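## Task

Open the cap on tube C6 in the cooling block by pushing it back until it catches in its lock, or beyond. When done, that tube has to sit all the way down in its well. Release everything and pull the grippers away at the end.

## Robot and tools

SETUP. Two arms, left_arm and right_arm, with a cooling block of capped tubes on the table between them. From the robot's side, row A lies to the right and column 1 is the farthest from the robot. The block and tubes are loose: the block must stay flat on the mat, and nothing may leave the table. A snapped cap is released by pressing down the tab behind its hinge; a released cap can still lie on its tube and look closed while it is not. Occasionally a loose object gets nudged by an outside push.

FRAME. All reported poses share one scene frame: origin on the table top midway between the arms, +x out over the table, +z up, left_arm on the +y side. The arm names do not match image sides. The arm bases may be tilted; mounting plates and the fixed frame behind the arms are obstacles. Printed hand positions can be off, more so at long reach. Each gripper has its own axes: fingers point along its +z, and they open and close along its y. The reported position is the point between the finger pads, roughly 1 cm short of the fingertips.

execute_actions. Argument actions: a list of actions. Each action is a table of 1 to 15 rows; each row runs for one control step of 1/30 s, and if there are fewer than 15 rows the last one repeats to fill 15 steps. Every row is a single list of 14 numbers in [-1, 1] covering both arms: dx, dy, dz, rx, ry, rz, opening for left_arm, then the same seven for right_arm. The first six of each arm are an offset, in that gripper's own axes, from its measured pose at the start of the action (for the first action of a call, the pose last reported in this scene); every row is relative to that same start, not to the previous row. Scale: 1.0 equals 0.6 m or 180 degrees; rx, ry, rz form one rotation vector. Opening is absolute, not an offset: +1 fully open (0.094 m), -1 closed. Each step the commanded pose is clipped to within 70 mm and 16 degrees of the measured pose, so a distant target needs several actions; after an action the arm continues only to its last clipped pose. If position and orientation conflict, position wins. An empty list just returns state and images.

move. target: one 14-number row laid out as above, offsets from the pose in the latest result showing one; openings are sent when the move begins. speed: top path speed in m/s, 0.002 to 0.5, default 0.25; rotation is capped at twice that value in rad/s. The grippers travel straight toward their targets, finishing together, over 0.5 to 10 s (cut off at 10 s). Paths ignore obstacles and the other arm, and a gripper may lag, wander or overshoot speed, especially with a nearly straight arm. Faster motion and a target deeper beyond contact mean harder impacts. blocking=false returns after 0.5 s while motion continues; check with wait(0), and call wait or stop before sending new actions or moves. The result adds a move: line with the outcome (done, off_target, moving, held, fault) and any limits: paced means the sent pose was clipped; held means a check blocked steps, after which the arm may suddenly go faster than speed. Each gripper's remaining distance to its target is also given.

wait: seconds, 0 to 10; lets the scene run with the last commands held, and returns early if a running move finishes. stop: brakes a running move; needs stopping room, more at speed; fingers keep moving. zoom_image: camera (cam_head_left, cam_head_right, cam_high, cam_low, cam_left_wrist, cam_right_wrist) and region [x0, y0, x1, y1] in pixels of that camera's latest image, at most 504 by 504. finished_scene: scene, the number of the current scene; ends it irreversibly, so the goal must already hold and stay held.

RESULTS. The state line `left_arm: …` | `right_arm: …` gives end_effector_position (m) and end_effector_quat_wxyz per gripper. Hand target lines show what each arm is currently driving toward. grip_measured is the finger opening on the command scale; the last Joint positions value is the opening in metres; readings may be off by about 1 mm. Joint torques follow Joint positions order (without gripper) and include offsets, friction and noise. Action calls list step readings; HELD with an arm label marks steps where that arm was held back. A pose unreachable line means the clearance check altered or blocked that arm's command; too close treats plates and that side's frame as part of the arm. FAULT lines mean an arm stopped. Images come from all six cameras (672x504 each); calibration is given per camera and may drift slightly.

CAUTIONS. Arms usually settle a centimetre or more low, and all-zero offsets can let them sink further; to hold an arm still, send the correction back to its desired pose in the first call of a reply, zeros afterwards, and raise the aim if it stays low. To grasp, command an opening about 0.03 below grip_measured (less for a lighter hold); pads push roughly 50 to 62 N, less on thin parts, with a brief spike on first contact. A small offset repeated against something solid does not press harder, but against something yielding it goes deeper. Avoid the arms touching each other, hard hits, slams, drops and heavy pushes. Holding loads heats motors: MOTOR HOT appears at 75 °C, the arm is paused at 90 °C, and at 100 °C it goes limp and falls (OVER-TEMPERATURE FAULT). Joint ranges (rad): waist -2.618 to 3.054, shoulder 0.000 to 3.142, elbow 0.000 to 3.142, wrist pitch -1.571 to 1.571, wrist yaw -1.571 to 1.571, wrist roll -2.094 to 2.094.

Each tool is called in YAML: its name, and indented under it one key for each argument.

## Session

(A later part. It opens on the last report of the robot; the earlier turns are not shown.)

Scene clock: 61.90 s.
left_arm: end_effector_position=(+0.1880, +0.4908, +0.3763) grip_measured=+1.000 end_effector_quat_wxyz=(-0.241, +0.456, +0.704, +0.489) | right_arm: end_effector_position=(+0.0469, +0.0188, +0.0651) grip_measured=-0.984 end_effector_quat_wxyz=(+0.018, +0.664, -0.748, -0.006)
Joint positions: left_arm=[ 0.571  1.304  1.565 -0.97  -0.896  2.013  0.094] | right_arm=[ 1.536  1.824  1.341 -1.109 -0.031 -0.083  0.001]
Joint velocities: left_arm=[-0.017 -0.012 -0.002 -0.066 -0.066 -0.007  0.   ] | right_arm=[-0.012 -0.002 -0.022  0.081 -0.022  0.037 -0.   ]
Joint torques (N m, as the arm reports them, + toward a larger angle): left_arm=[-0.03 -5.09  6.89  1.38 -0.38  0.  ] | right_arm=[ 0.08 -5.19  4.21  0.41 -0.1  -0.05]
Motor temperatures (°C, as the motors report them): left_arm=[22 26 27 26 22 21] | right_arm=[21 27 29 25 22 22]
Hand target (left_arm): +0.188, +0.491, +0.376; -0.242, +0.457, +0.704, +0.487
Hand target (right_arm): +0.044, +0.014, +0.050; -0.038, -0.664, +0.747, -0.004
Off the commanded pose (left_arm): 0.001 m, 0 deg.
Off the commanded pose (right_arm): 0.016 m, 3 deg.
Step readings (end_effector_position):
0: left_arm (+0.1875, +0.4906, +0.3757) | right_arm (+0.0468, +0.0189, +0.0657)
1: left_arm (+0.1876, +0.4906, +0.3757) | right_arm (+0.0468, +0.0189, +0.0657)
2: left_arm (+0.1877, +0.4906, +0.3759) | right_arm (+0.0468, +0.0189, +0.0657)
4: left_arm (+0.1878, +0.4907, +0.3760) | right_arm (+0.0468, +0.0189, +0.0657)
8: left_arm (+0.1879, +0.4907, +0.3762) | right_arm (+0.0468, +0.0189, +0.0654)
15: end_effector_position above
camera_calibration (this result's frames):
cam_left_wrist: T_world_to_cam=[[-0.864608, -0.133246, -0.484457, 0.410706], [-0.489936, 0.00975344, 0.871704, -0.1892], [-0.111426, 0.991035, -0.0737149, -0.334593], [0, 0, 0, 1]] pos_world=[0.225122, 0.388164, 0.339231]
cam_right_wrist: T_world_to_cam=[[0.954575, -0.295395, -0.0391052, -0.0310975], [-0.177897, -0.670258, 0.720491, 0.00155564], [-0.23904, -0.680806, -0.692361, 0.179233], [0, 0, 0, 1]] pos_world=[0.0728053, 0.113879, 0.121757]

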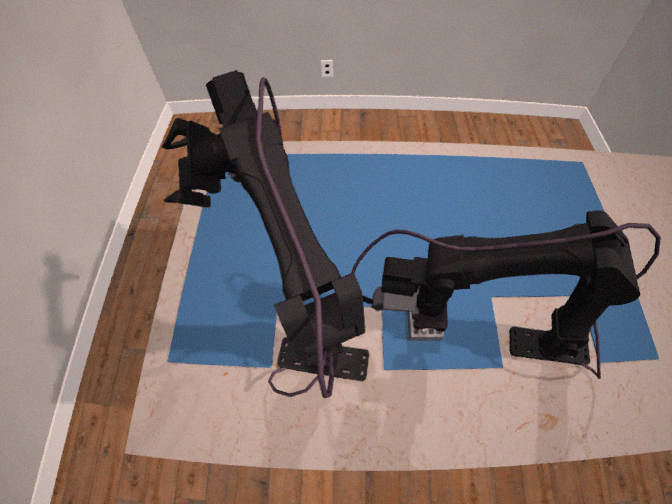

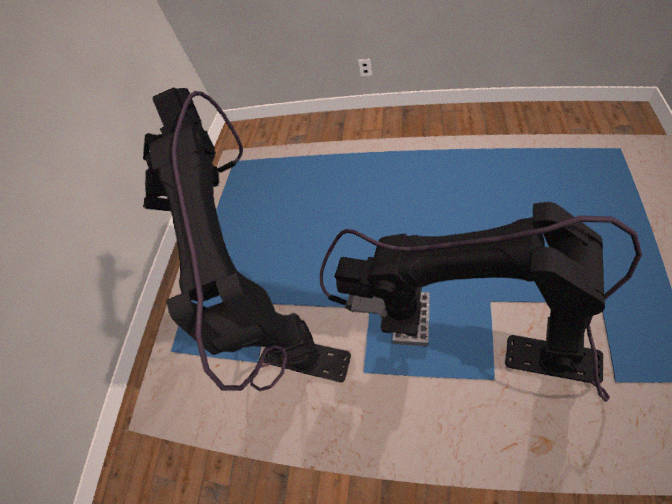

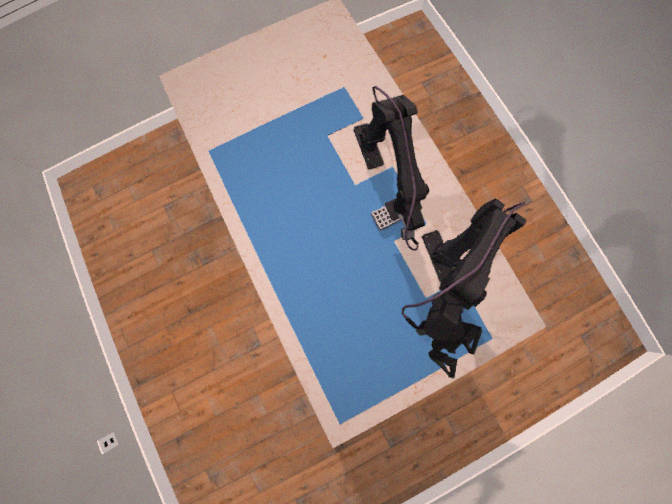

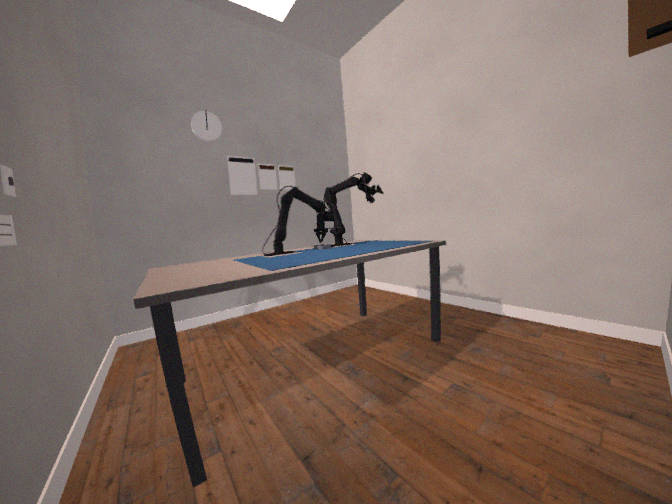

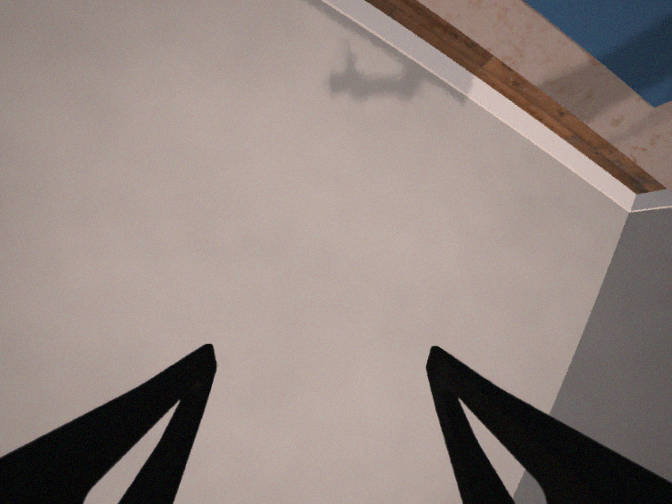

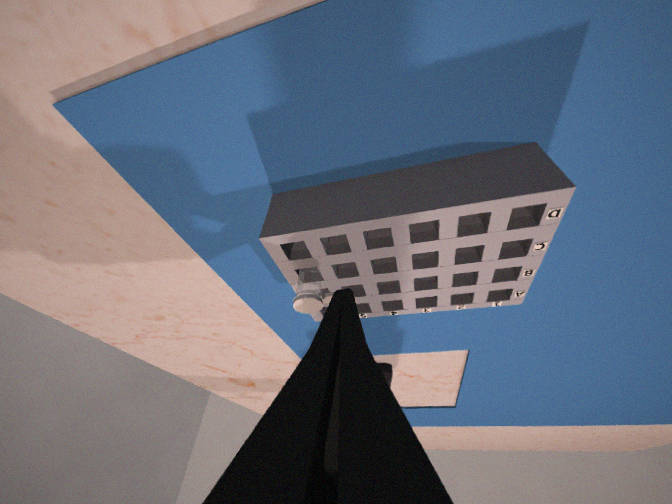

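execute_actions:
  actions:
    - [[0,0,0,0,0,0,1,0.0076,0.0019,0.0293,-0.0027,0.0165,0,-1],[0,0,0,0,0,0,1,0.0092,0.0020,0.0329,-0.0029,0.0188,0,-1],[0,0,0,0,0,0,1,0.0109,0.0020,0.0365,-0.0031,0.0211,0.0001,-1],[0,0,0,0,0,0,1,0.0109,0.0020,0.0365,-0.0031,0.0211,0.0001,-1],[0,0,0,0,0,0,1,0.0128,0.0020,0.0403,-0.0034,0.0237,0.0002,-1],[0,0,0,0,0,0,1,0.0128,0.0020,0.0403,-0.0034,0.0237,0.0002,-1],[0,0,0,0,0,0,1,0.0138,0.0020,0.0425,-0.0035,0.0251,0.0002,-1],[0,0,0,0,0,0,1,0.0148,0.0020,0.0446,-0.0036,0.0265,0.0003,-1],[0,0,0,0,0,0,1,0.0148,0.0020,0.0446,-0.0036,0.0265,0.0003,-1],[0,0,0,0,0,0,1,0.0148,0.0020,0.0446,-0.0036,0.0265,0.0003,-1],[0,0,0,0,0,0,1,0.0109,0.0020,0.0365,-0.0031,0.0211,0.0001,-1],[0,0,0,0,0,0,1,0.0076,0.0019,0.0293,-0.0027,0.0165,0,-1],[0,0,0,0,0,0,1,0.0045,0.0019,0.0236,-0.0024,0.0126,-0.0002,-1]]

zoom_image:
  camera: "cam_right_wrist"
  region: [270, 245, 380, 335]

Scene clock: 67.33 s.
left_arm: end_effector_position=(+0.1885, +0.4910, +0.3769) grip_measured=+1.000 end_effector_quat_wxyz=(-0.240, +0.455, +0.704, +0.490) | right_arm: end_effector_position=(+0.0465, +0.0168, +0.0504) grip_measured=-0.984 end_effector_quat_wxyz=(+0.035, +0.663, -0.747, +0.007)
Joint positions: left_arm=[ 0.571  1.304  1.565 -0.965 -0.896  2.013  0.094] | right_arm=[ 1.536  1.871  1.339 -1.103 -0.031 -0.083  0.001]
Joint velocities: left_arm=[-0.032 -0.017  0.002  0.037  0.007  0.007  0.   ] | right_arm=[ 0.007  0.012 -0.012  0.022  0.037 -0.037  0.001]
Joint torques (N m, as the arm reports them, + toward a larger angle): left_arm=[-0.04 -5.1   6.91  1.37 -0.37  0.  ] | right_arm=[ 0.27 -9.16  4.74  0.27 -0.03 -0.04]
Motor temperatures (°C, as the motors report them): left_arm=[22 26 27 26 22 21] | right_arm=[21 26 28 24 22 22]
Hand target (left_arm): +0.188, +0.491, +0.376; -0.241, +0.456, +0.704, +0.489
Hand target (right_arm): +0.045, +0.016, +0.051; -0.035, -0.664, +0.747, -0.005
Off the commanded pose (left_arm): 0.001 m, 0 deg.
Off the commanded pose (right_arm): 0.002 m, 0 deg.
Step readings (end_effector_position):
0: left_arm (+0.1880, +0.4908, +0.3763) | right_arm (+0.0469, +0.0188, +0.0651)
1: left_arm (+0.1881, +0.4908, +0.3764) | right_arm (+0.0469, +0.0188, +0.0651)
2: left_arm (+0.1882, +0.4909, +0.3765) | right_arm (+0.0469, +0.0188, +0.0651)
4: left_arm (+0.1883, +0.4909, +0.3766) | right_arm (+0.0469, +0.0188, +0.0651)
8: left_arm (+0.1884, +0.4910, +0.3768) | right_arm (+0.0469, +0.0187, +0.0647)
15: end_effector_position above
camera_calibration (this result's frames):
cam_left_wrist: T_world_to_cam=[[-0.862583, -0.13232, -0.488305, 0.412081], [-0.493561, 0.00809592, 0.869674, -0.18725], [-0.111122, 0.991174, -0.0722914, -0.335376], [0, 0, 0, 1]] pos_world=[0.225768, 0.388459, 0.339823]
cam_right_wrist: T_world_to_cam=[[0.954259, -0.296943, -0.0348518, -0.0320447], [-0.171623, -0.639485, 0.749403, 0.00846193], [-0.244817, -0.709143, -0.661197, 0.166802], [0, 0, 0, 1]] pos_world=[0.0728671, 0.114182, 0.10283]

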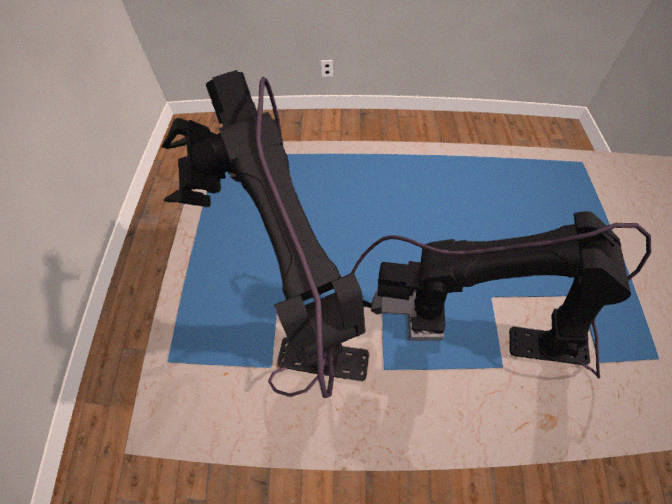

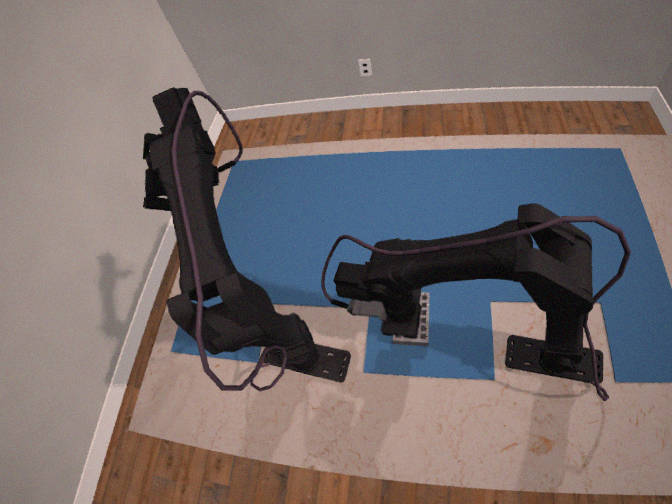

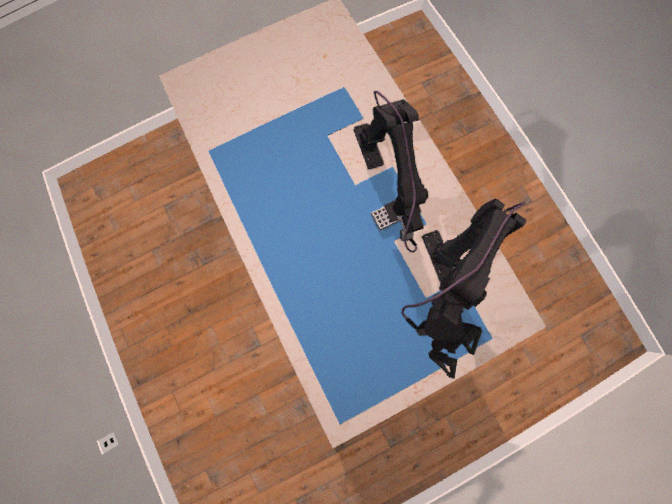

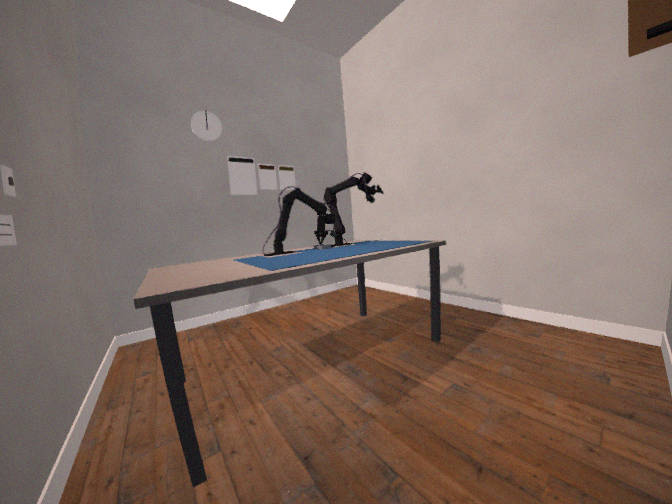

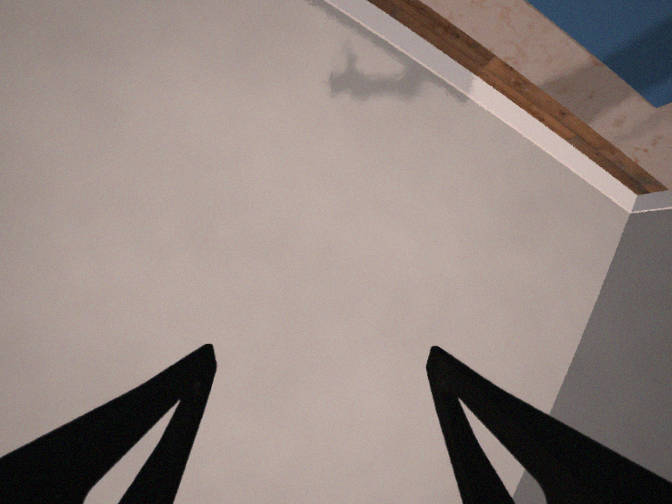

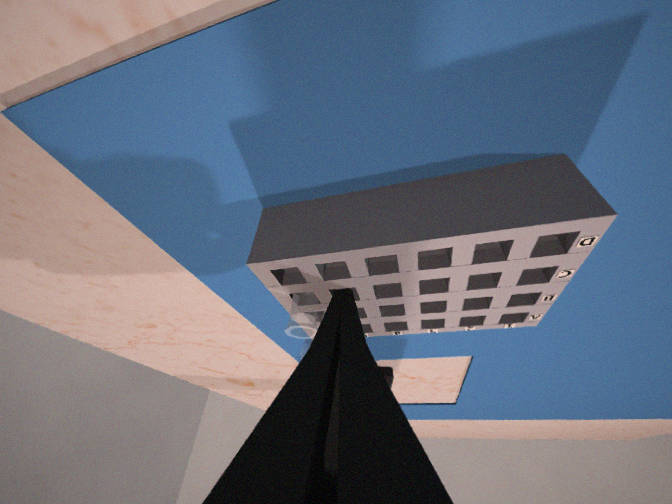

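Region (270, 245, 380, 335) of cam_right_wrist's 672x504 image, scaled by 4.582, with more detail than that image has; it fills the top 412 rows of this view, and the rest is white.

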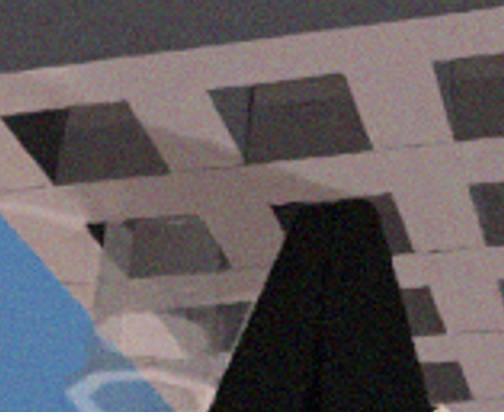

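execute_actions:
  actions:
    - [[0,0,0,0,0,0,1,-0.0091,-0.0085,-0.0155,0.0009,-0.0119,0.0044,-1],[0,0,0,0,0,0,1,-0.0091,-0.0085,-0.0155,0.0009,-0.0119,0.0044,-1],[0,0,0,0,0,0,1,-0.0091,-0.0085,-0.0155,0.0009,-0.0119,0.0044,-1],[0,0,0,0,0,0,1,-0.0103,-0.0082,-0.0258,0.0015,-0.0183,0.0042,-1],[0,0,0,0,0,0,1,-0.0108,-0.0081,-0.0310,0.0018,-0.0215,0.0041,-1],[0,0,0,0,0,0,1,-0.0114,-0.0080,-0.0362,0.0020,-0.0246,0.0040,-1],[0,0,0,0,0,0,1,-0.0119,-0.0078,-0.0414,0.0023,-0.0278,0.0038,-1],[0,0,0,0,0,0,1,-0.0123,-0.0077,-0.0465,0.0026,-0.0309,0.0037,-1],[0,0,0,0,0,0,1,-0.0126,-0.0075,-0.0517,0.0029,-0.0341,0.0036,-1],[0,0,0,0,0,0,1,-0.0128,-0.0074,-0.0569,0.0031,-0.0373,0.0035,-1],[0,0,0,0,0,0,1,-0.0131,-0.0072,-0.0621,0.0034,-0.0405,0.0034,-1],[0,0,0,0,0,0,1,-0.0133,-0.0071,-0.0673,0.0037,-0.0436,0.0033,-1],[0,0,0,0,0,0,1,-0.0134,-0.0070,-0.0720,0.0040,-0.0465,0.0032,-1],[0,0,0,0,0,0,1,-0.0135,-0.0068,-0.0766,0.0042,-0.0493,0.0031,-1]]

execute_actions:
  actions: []

zoom_image:
  camera: "cam_right_wrist"
  region: [270, 225, 380, 315]

Scene clock: 73.67 s.
left_arm: end_effector_position=(+0.1890, +0.4912, +0.3775) grip_measured=+1.000 end_effector_quat_wxyz=(-0.239, +0.453, +0.704, +0.492) | right_arm: end_effector_position=(+0.0497, +0.0216, +0.0807) grip_measured=-0.984 end_effector_quat_wxyz=(-0.004, +0.661, -0.750, -0.023)
Joint positions: left_arm=[ 0.571  1.304  1.565 -0.961 -0.896  2.013  0.094] | right_arm=[ 1.529  1.772  1.339 -1.103 -0.033 -0.083  0.001]
Joint velocities: left_arm=[-0.002  0.012 -0.002 -0.007 -0.022 -0.037  0.   ] | right_arm=[ 0.017 -0.247 -0.007 -0.022  0.022  0.007  0.   ]
Joint torques (N m, as the arm reports them, + toward a larger angle): left_arm=[-0.05 -5.09  6.91  1.37 -0.37  0.  ] | right_arm=[-0.51 -9.94  6.38  0.47  0.   -0.04]
Motor temperatures (°C, as the motors report them): left_arm=[22 26 27 26 22 21] | right_arm=[21 27 28 24 22 22]
Hand target (left_arm): +0.188, +0.491, +0.377; -0.240, +0.455, +0.704, +0.490
Hand target (right_arm): +0.053, +0.027, +0.096; +0.027, -0.658, +0.751, +0.039
Off the commanded pose (left_arm): 0.001 m, 0 deg.
Off the commanded pose (right_arm): 0.016 m, 3 deg.
Step readings (end_effector_position):
0: left_arm (+0.1885, +0.4910, +0.3770) | right_arm (+0.0465, +0.0168, +0.0504)
1: left_arm (+0.1886, +0.4910, +0.3770) | right_arm (+0.0467, +0.0168, +0.0504)
2: left_arm (+0.1887, +0.4911, +0.3771) | right_arm (+0.0469, +0.0168, +0.0504)
4: left_arm (+0.1888, +0.4911, +0.3773) | right_arm (+0.0475, +0.0167, +0.0508)
8: left_arm (+0.1889, +0.4912, +0.3775) | right_arm (+0.0489, +0.0178, +0.0570)
15: end_effector_position above
camera_calibration (this result's frames):
cam_left_wrist: T_world_to_cam=[[-0.860542, -0.131387, -0.492143, 0.413447], [-0.497177, 0.00644229, 0.867625, -0.185293], [-0.110824, 0.99131, -0.0708664, -0.336159], [0, 0, 0, 1]] pos_world=[0.226411, 0.388753, 0.340418]
cam_right_wrist: T_world_to_cam=[[0.952714, -0.300293, -0.0464736, -0.031526], [-0.189833, -0.707603, 0.680633, -0.00270286], [-0.237274, -0.639627, -0.731149, 0.194745], [0, 0, 0, 1]] pos_world=[0.0757301, 0.113184, 0.142762]

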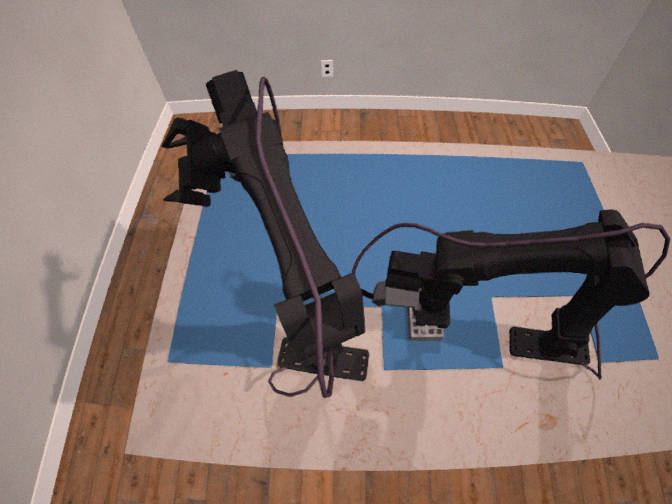

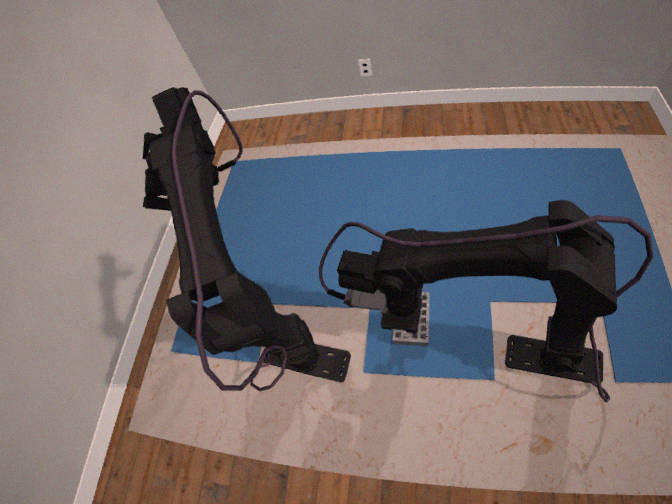

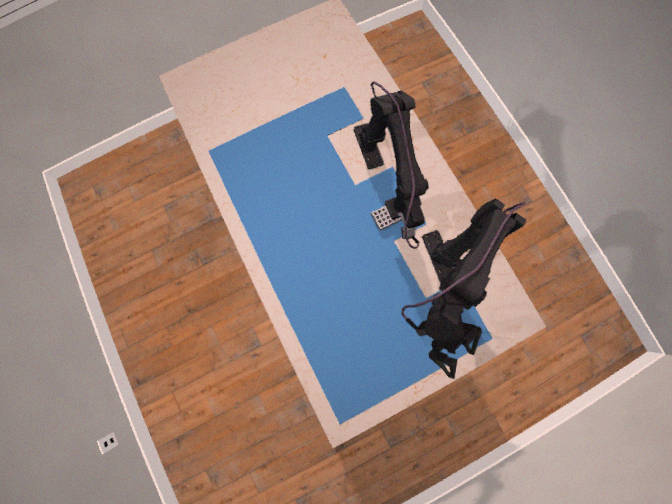

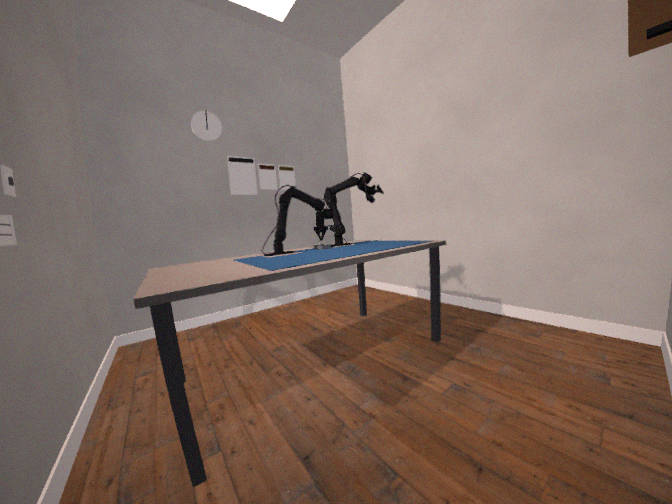

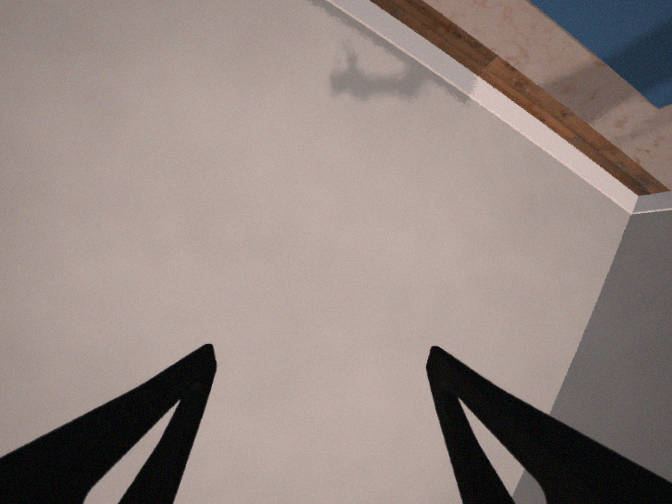

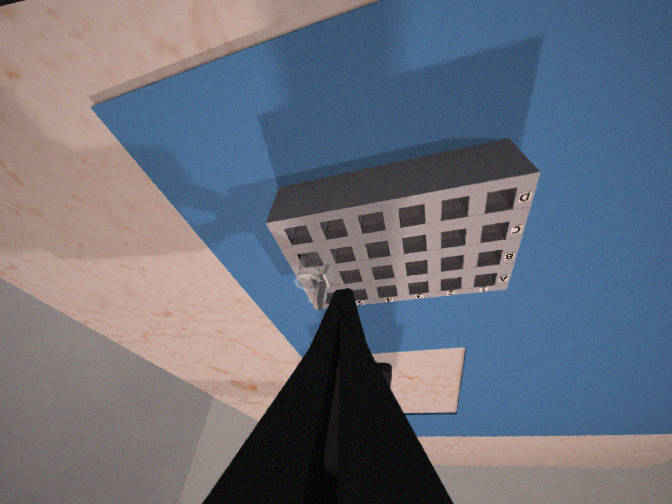

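Scene clock: 73.67 s.
left_arm: end_effector_position=(+0.1890, +0.4912, +0.3775) grip_measured=+1.000 end_effector_quat_wxyz=(-0.239, +0.453, +0.704, +0.492) | right_arm: end_effector_position=(+0.0497, +0.0216, +0.0807) grip_measured=-0.984 end_effector_quat_wxyz=(-0.004, +0.661, -0.750, -0.023)
Joint positions: left_arm=[ 0.571  1.304  1.565 -0.961 -0.896  2.013  0.094] | right_arm=[ 1.529  1.772  1.339 -1.103 -0.033 -0.083  0.001]
Joint velocities: left_arm=[-0.002  0.012 -0.002 -0.007 -0.022 -0.037  0.   ] | right_arm=[ 0.017 -0.247 -0.007 -0.022  0.022  0.007  0.   ]
Joint torques (N m, as the arm reports them, + toward a larger angle): left_arm=[-0.05 -5.09  6.91  1.37 -0.37  0.  ] | right_arm=[-0.51 -9.94  6.38  0.47  0.   -0.04]
Motor temperatures (°C, as the motors report them): left_arm=[22 26 27 26 22 21] | right_arm=[21 27 28 24 22 22]
Hand target (left_arm): +0.188, +0.491, +0.377; -0.240, +0.455, +0.704, +0.490
Hand target (right_arm): +0.053, +0.027, +0.096; +0.027, -0.658, +0.751, +0.039
Off the commanded pose (left_arm): 0.001 m, 0 deg.
Off the commanded pose (right_arm): 0.016 m, 3 deg.
camera_calibration (this result's frames):
cam_left_wrist: T_world_to_cam=[[-0.860542, -0.131387, -0.492143, 0.413447], [-0.497177, 0.00644229, 0.867625, -0.185293], [-0.110824, 0.99131, -0.0708664, -0.336159], [0, 0, 0, 1]] pos_world=[0.226411, 0.388753, 0.340418]
cam_right_wrist: T_world_to_cam=[[0.952714, -0.300293, -0.0464736, -0.031526], [-0.189833, -0.707603, 0.680633, -0.00270286], [-0.237274, -0.639627, -0.731149, 0.194745], [0, 0, 0, 1]] pos_world=[0.0757301, 0.113184, 0.142762]

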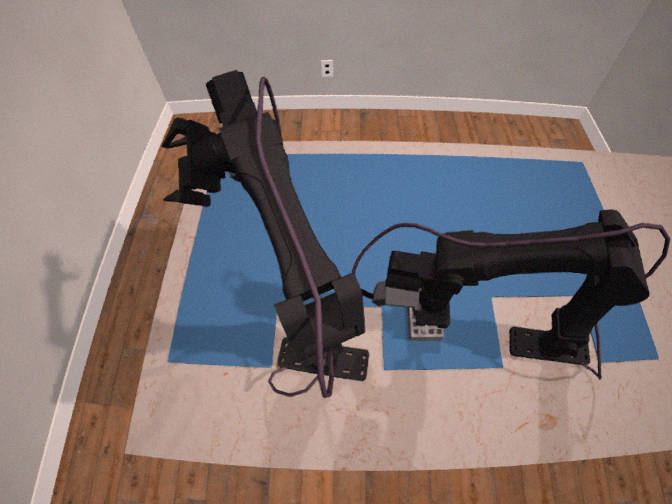

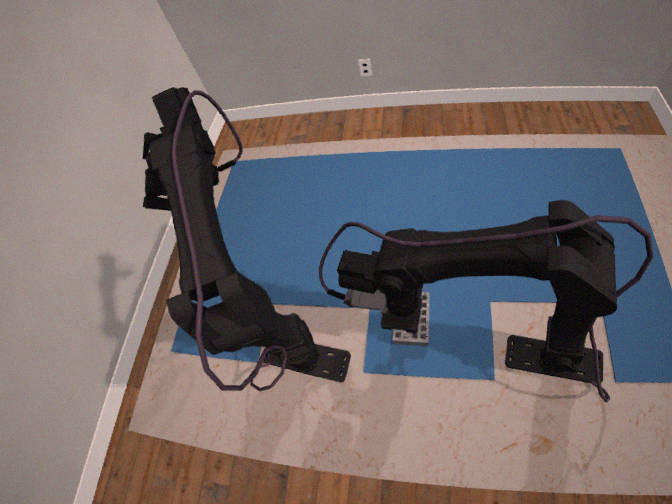

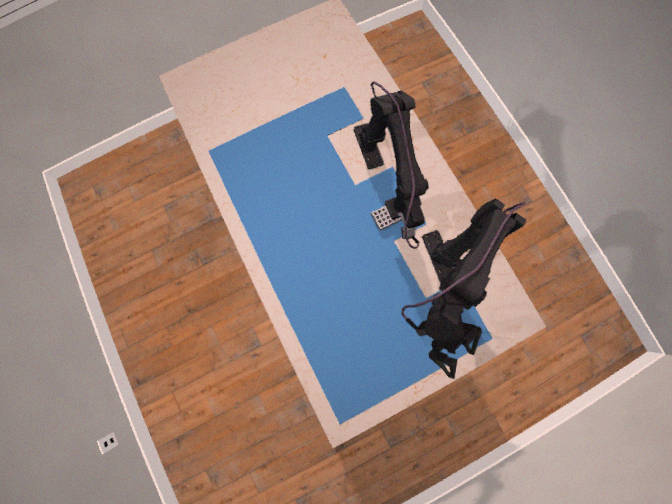

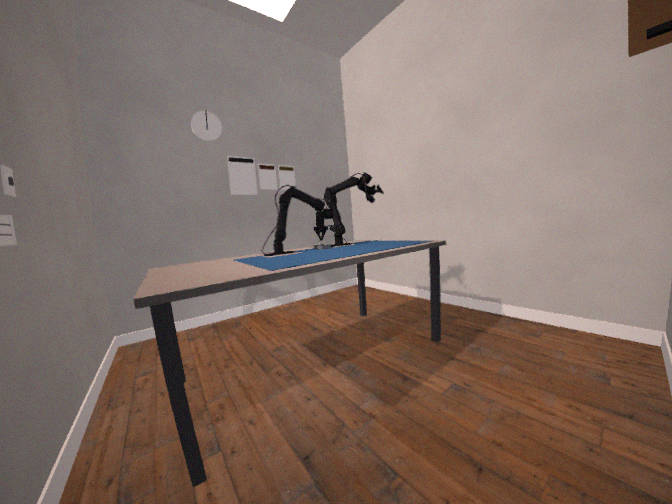

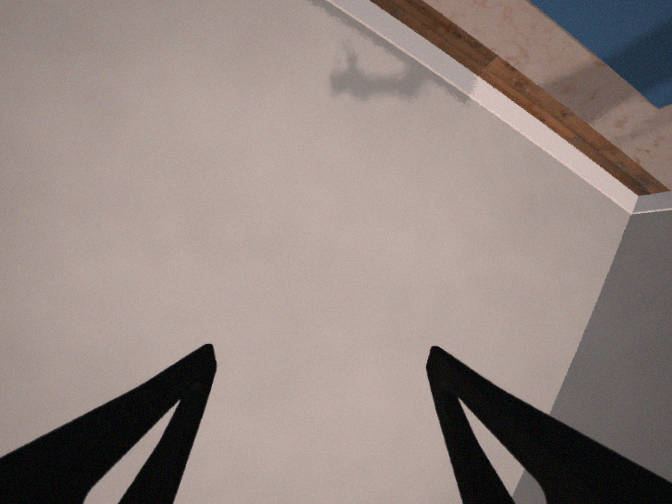

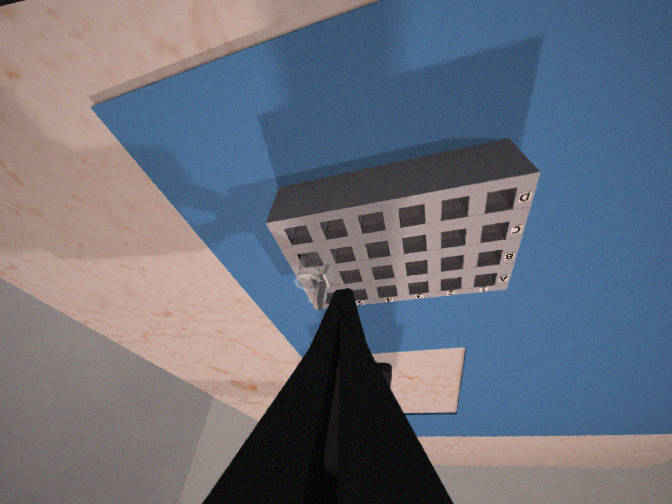

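Region (270, 225, 380, 315) of cam_right_wrist's 672x504 image, scaled by 4.582, with more detail than that image has; it fills the top 412 rows of this view, and the rest is white.

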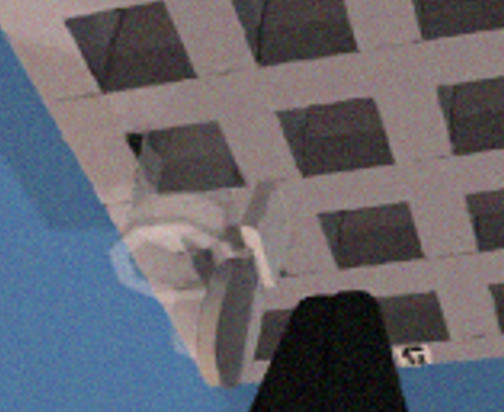

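The lid is up. Refresh state after the shoulder settles.

execute_actions:
  actions: []

zoom_image:
  camera: "cam_right_wrist"
  region: [280, 240, 370, 314]

Scene clock: 74.17 s.
left_arm: end_effector_position=(+0.1890, +0.4912, +0.3776) grip_measured=+1.000 end_effector_quat_wxyz=(-0.239, +0.453, +0.704, +0.492) | right_arm: end_effector_position=(+0.0498, +0.0221, +0.0848) grip_measured=-0.984 end_effector_quat_wxyz=(-0.009, +0.661, -0.750, -0.027)
Joint positions: left_arm=[ 0.571  1.304  1.565 -0.96  -0.896  2.013  0.094] | right_arm=[ 1.529  1.759  1.339 -1.103 -0.033 -0.083  0.001]
Joint velocities: left_arm=[-0.002  0.012  0.007  0.022  0.007  0.066  0.   ] | right_arm=[-0.012 -0.007  0.002  0.037 -0.066 -0.066  0.001]
Joint torques (N m, as the arm reports them, + toward a larger angle): left_arm=[-0.04 -5.09  6.91  1.37 -0.38  0.  ] | right_arm=[ -0.5  -10.02   6.61   0.48   0.01  -0.04]
Motor temperatures (°C, as the motors report them): left_arm=[22 26 27 26 22 21] | right_arm=[21 27 28 24 22 22]
Hand target (left_arm): +0.189, +0.491, +0.377; -0.240, +0.454, +0.704, +0.490
Hand target (right_arm): +0.053, +0.027, +0.096; +0.027, -0.658, +0.751, +0.039
Off the commanded pose (left_arm): 0.001 m, 0 deg.
Off the commanded pose (right_arm): 0.012 m, 2 deg.
camera_calibration (this result's frames):
cam_left_wrist: T_world_to_cam=[[-0.860372, -0.131309, -0.492462, 0.413561], [-0.497478, 0.00630466, 0.867454, -0.18513], [-0.110799, 0.991321, -0.0707476, -0.336224], [0, 0, 0, 1]] pos_world=[0.226465, 0.388778, 0.340468]
cam_right_wrist: T_world_to_cam=[[0.952845, -0.299677, -0.0477556, -0.0311993], [-0.191703, -0.716429, 0.670805, -0.00403641], [-0.235238, -0.630018, -0.740095, 0.19853], [0, 0, 0, 1]] pos_world=[0.0756563, 0.112836, 0.148149]

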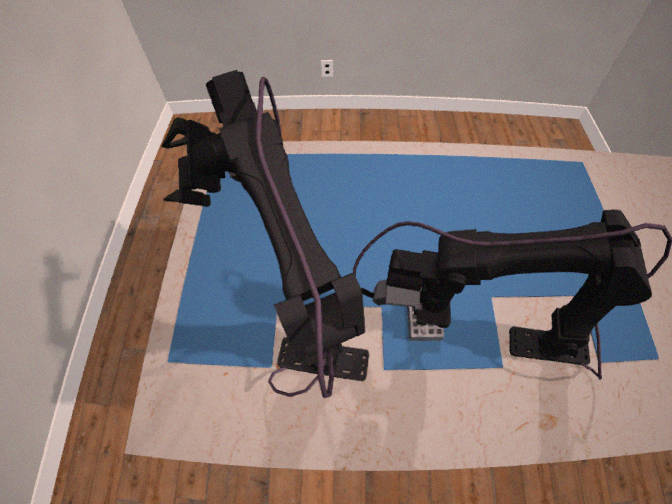

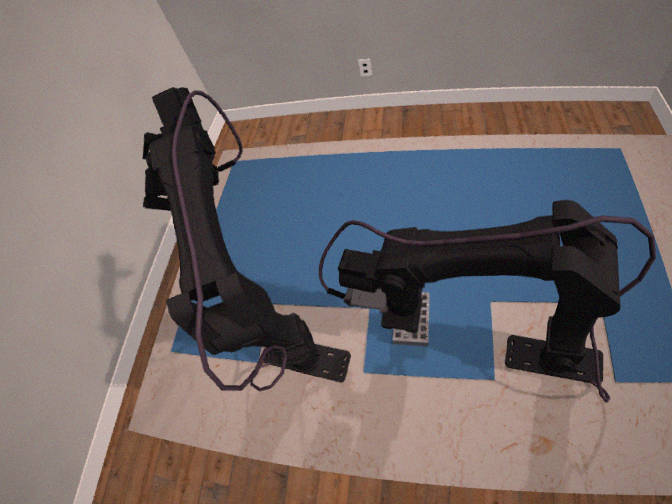

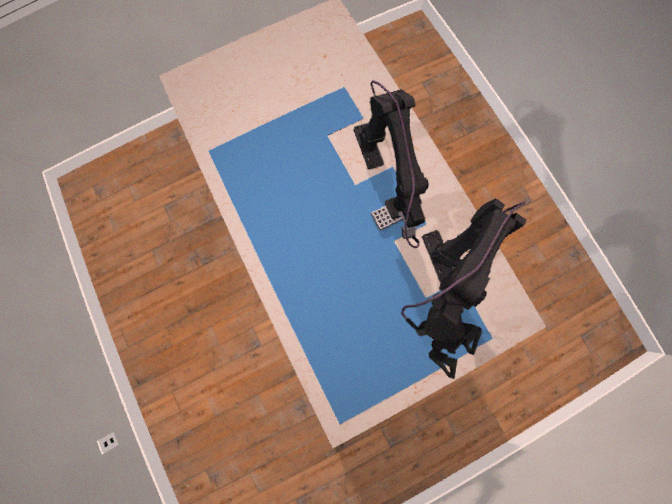

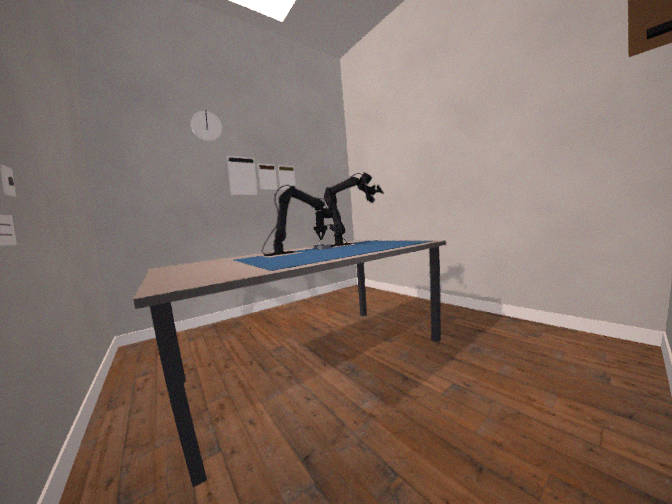

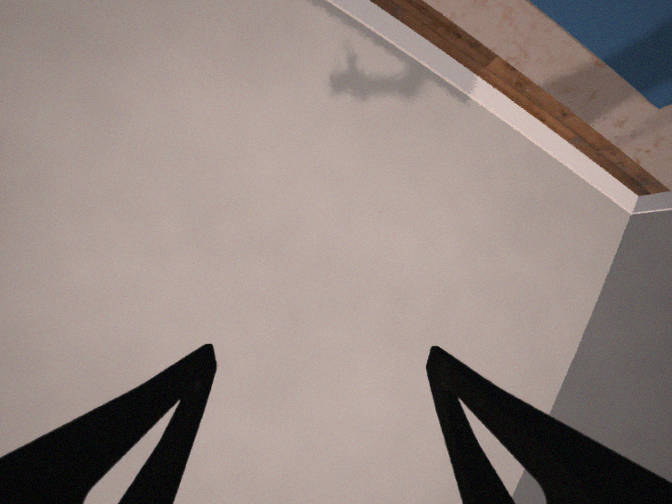

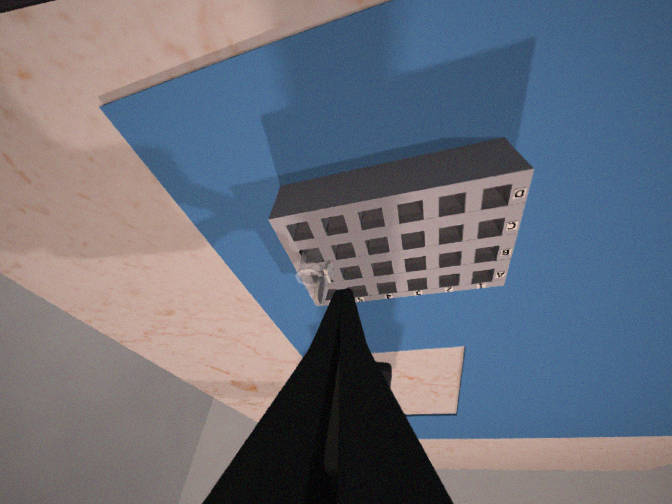

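Region (280, 240, 370, 314) of cam_right_wrist's 672x504 image, scaled by 5.600, with more detail than that image has; it fills the top 414 rows of this view, and the rest is white.

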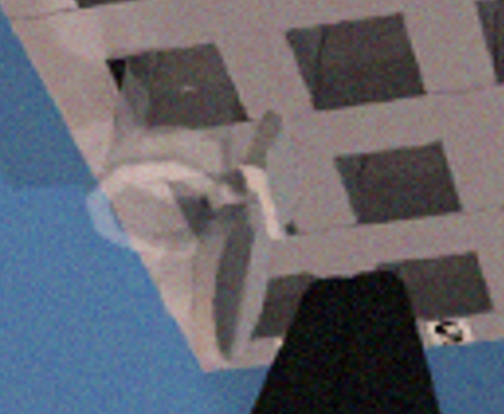

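execute_actions:
  actions:
    - [[0,0,0,0,0,0,1,-0.0003,0.0011,-0.0306,0.0010,-0.0126,-0.0004,-1],[0,0,0,0,0,0,1,-0.0003,0.0011,-0.0306,0.0010,-0.0126,-0.0004,-1],[0,0,0,0,0,0,1,-0.0005,0.0038,-0.0305,0.0009,-0.0126,-0.0020,-1],[0,0,0,0,0,0,1,-0.0007,0.0066,-0.0304,0.0007,-0.0125,-0.0036,-1],[0,0,0,0,0,0,1,-0.0003,0.0103,-0.0262,0.0003,-0.0100,-0.0057,-1],[0,0,0,0,0,0,1,-0.0006,0.0147,-0.0261,0.0001,-0.0099,-0.0082,-1],[0,0,0,0,0,0,1,-0.0008,0.0196,-0.0259,-0.0001,-0.0098,-0.0111,-1],[0,0,0,0,0,0,1,-0.0010,0.0246,-0.0258,-0.0004,-0.0097,-0.0139,-1],[0,0,0,0,0,0,1,-0.0011,0.0295,-0.0256,-0.0006,-0.0097,-0.0168,-1],[0,0,0,0,0,0,1,-0.0012,0.0344,-0.0255,-0.0009,-0.0096,-0.0197,-1],[0,0,0,0,0,0,1,-0.0012,0.0388,-0.0254,-0.0011,-0.0095,-0.0222,-1],[0,0,0,0,0,0,1,-0.0012,0.0427,-0.0253,-0.0013,-0.0095,-0.0244,-1],[0,0,0,0,0,0,1,-0.0012,0.0455,-0.0252,-0.0014,-0.0094,-0.0260,-1],[0,0,0,0,0,0,1,-0.0012,0.0471,-0.0252,-0.0015,-0.0094,-0.0270,-1],[0,0,0,0,0,0,1,-0.0012,0.0477,-0.0252,-0.0015,-0.0094,-0.0273,-1]]

Scene clock: 87.20 s.
left_arm: end_effector_position=(+0.1895, +0.4915, +0.3782) grip_measured=+1.000 end_effector_quat_wxyz=(-0.238, +0.452, +0.704, +0.494) | right_arm: end_effector_position=(+0.0246, +0.0230, +0.0893) grip_measured=-0.984 end_effector_quat_wxyz=(-0.009, +0.689, -0.724, -0.029)
Joint positions: left_arm=[ 0.571  1.304  1.565 -0.956 -0.896  2.013  0.094] | right_arm=[ 1.604  1.743  1.339 -1.116 -0.034 -0.083  0.001]
Joint velocities: left_arm=[ 0.002 -0.007 -0.012 -0.007  0.007 -0.022  0.   ] | right_arm=[ 0.125 -0.002  0.012 -0.037  0.081  0.007 -0.001]
Joint torques (N m, as the arm reports them, + toward a larger angle): left_arm=[-0.04 -5.1   6.92  1.36 -0.37  0.  ] | right_arm=[ -0.02 -10.09   6.59   0.38  -0.02  -0.04]
Motor temperatures (°C, as the motors report them): left_arm=[22 26 27 27 22 21] | right_arm=[21 28 29 24 22 22]
Hand target (left_arm): +0.189, +0.491, +0.378; -0.239, +0.453, +0.704, +0.492
Hand target (right_arm): +0.021, +0.025, +0.101; -0.019, +0.692, -0.720, -0.040
Off the commanded pose (left_arm): 0.001 m, 0 deg.
Off the commanded pose (right_arm): 0.012 m, 2 deg.
Step readings (end_effector_position):
0: left_arm (+0.1890, +0.4912, +0.3776) | right_arm (+0.0498, +0.0221, +0.0848)
1: left_arm (+0.1891, +0.4913, +0.3776) | right_arm (+0.0497, +0.0220, +0.0853)
2: left_arm (+0.1891, +0.4913, +0.3777) | right_arm (+0.0496, +0.0214, +0.0859)
4: left_arm (+0.1893, +0.4914, +0.3779) | right_arm (+0.0495, +0.0207, +0.0881)
8: left_arm (+0.1894, +0.4914, +0.3781) | right_arm (+0.0445, +0.0206, +0.0893)
15: end_effector_position above
camera_calibration (this result's frames):
cam_left_wrist: T_world_to_cam=[[-0.858313, -0.130368, -0.496289, 0.414917], [-0.501085, 0.00465527, 0.865386, -0.183166], [-0.110508, 0.991455, -0.069321, -0.337006], [0, 0, 0, 1]] pos_world=[0.227105, 0.389071, 0.341066]
cam_right_wrist: T_world_to_cam=[[0.972712, -0.226768, -0.0490745, -0.00877766], [-0.136464, -0.730229, 0.669435, -0.0121486], [-0.187642, -0.644471, -0.741248, 0.195835], [0, 0, 0, 1]] pos_world=[0.0436272, 0.115348, 0.152864]

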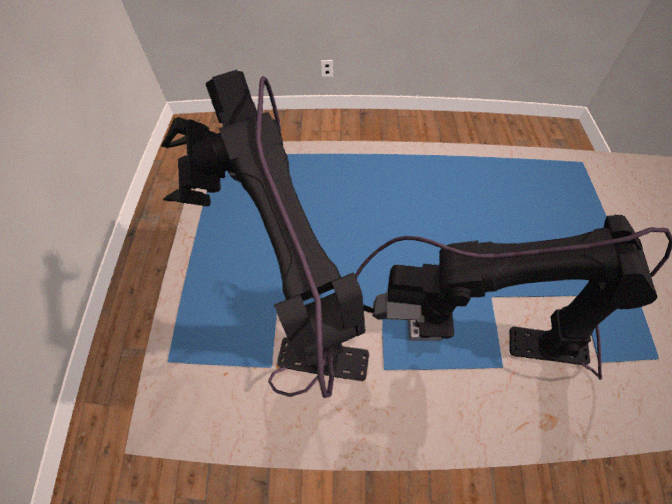

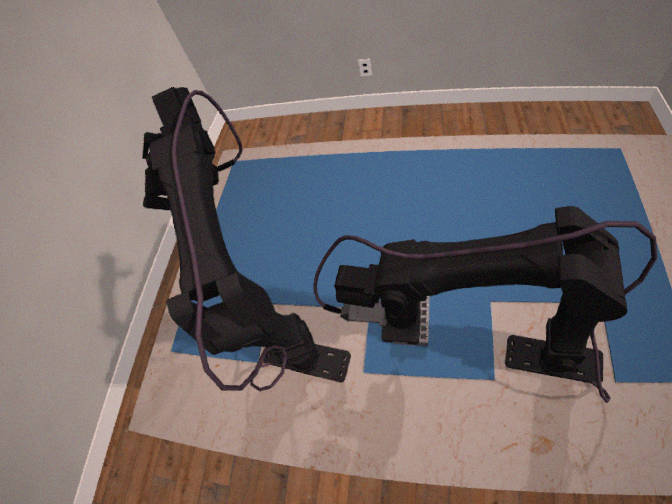

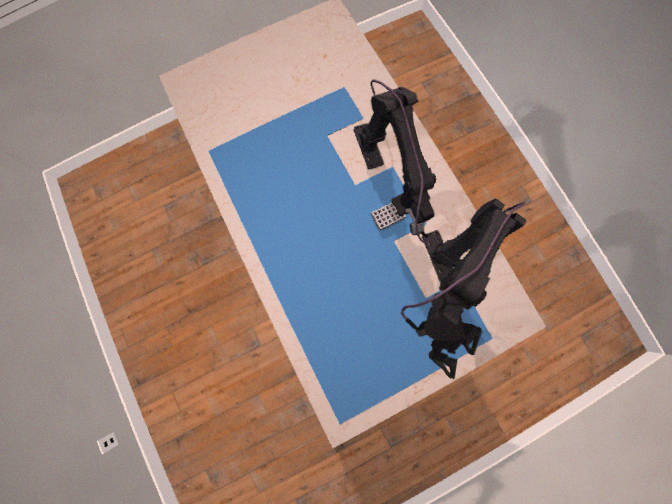

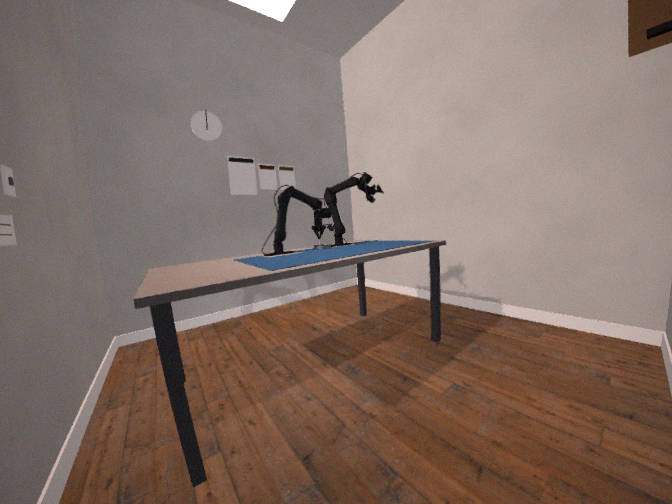

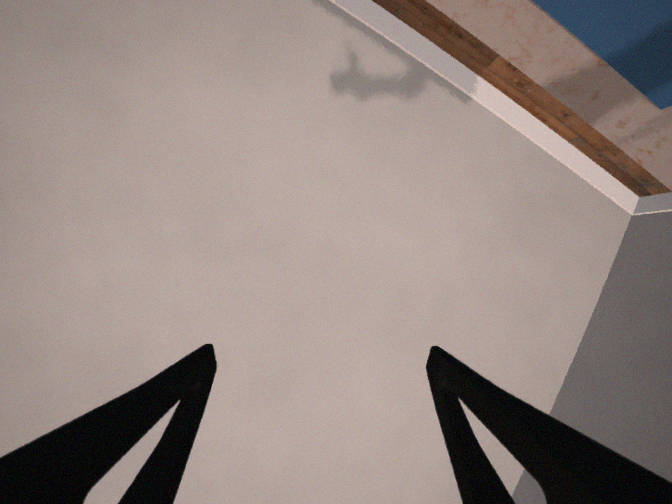

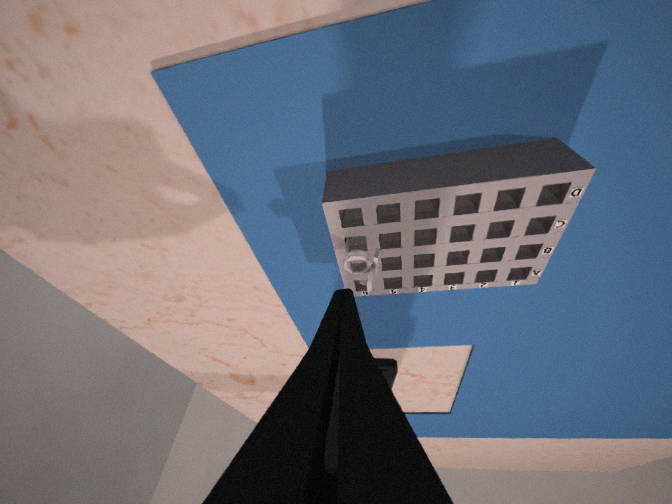

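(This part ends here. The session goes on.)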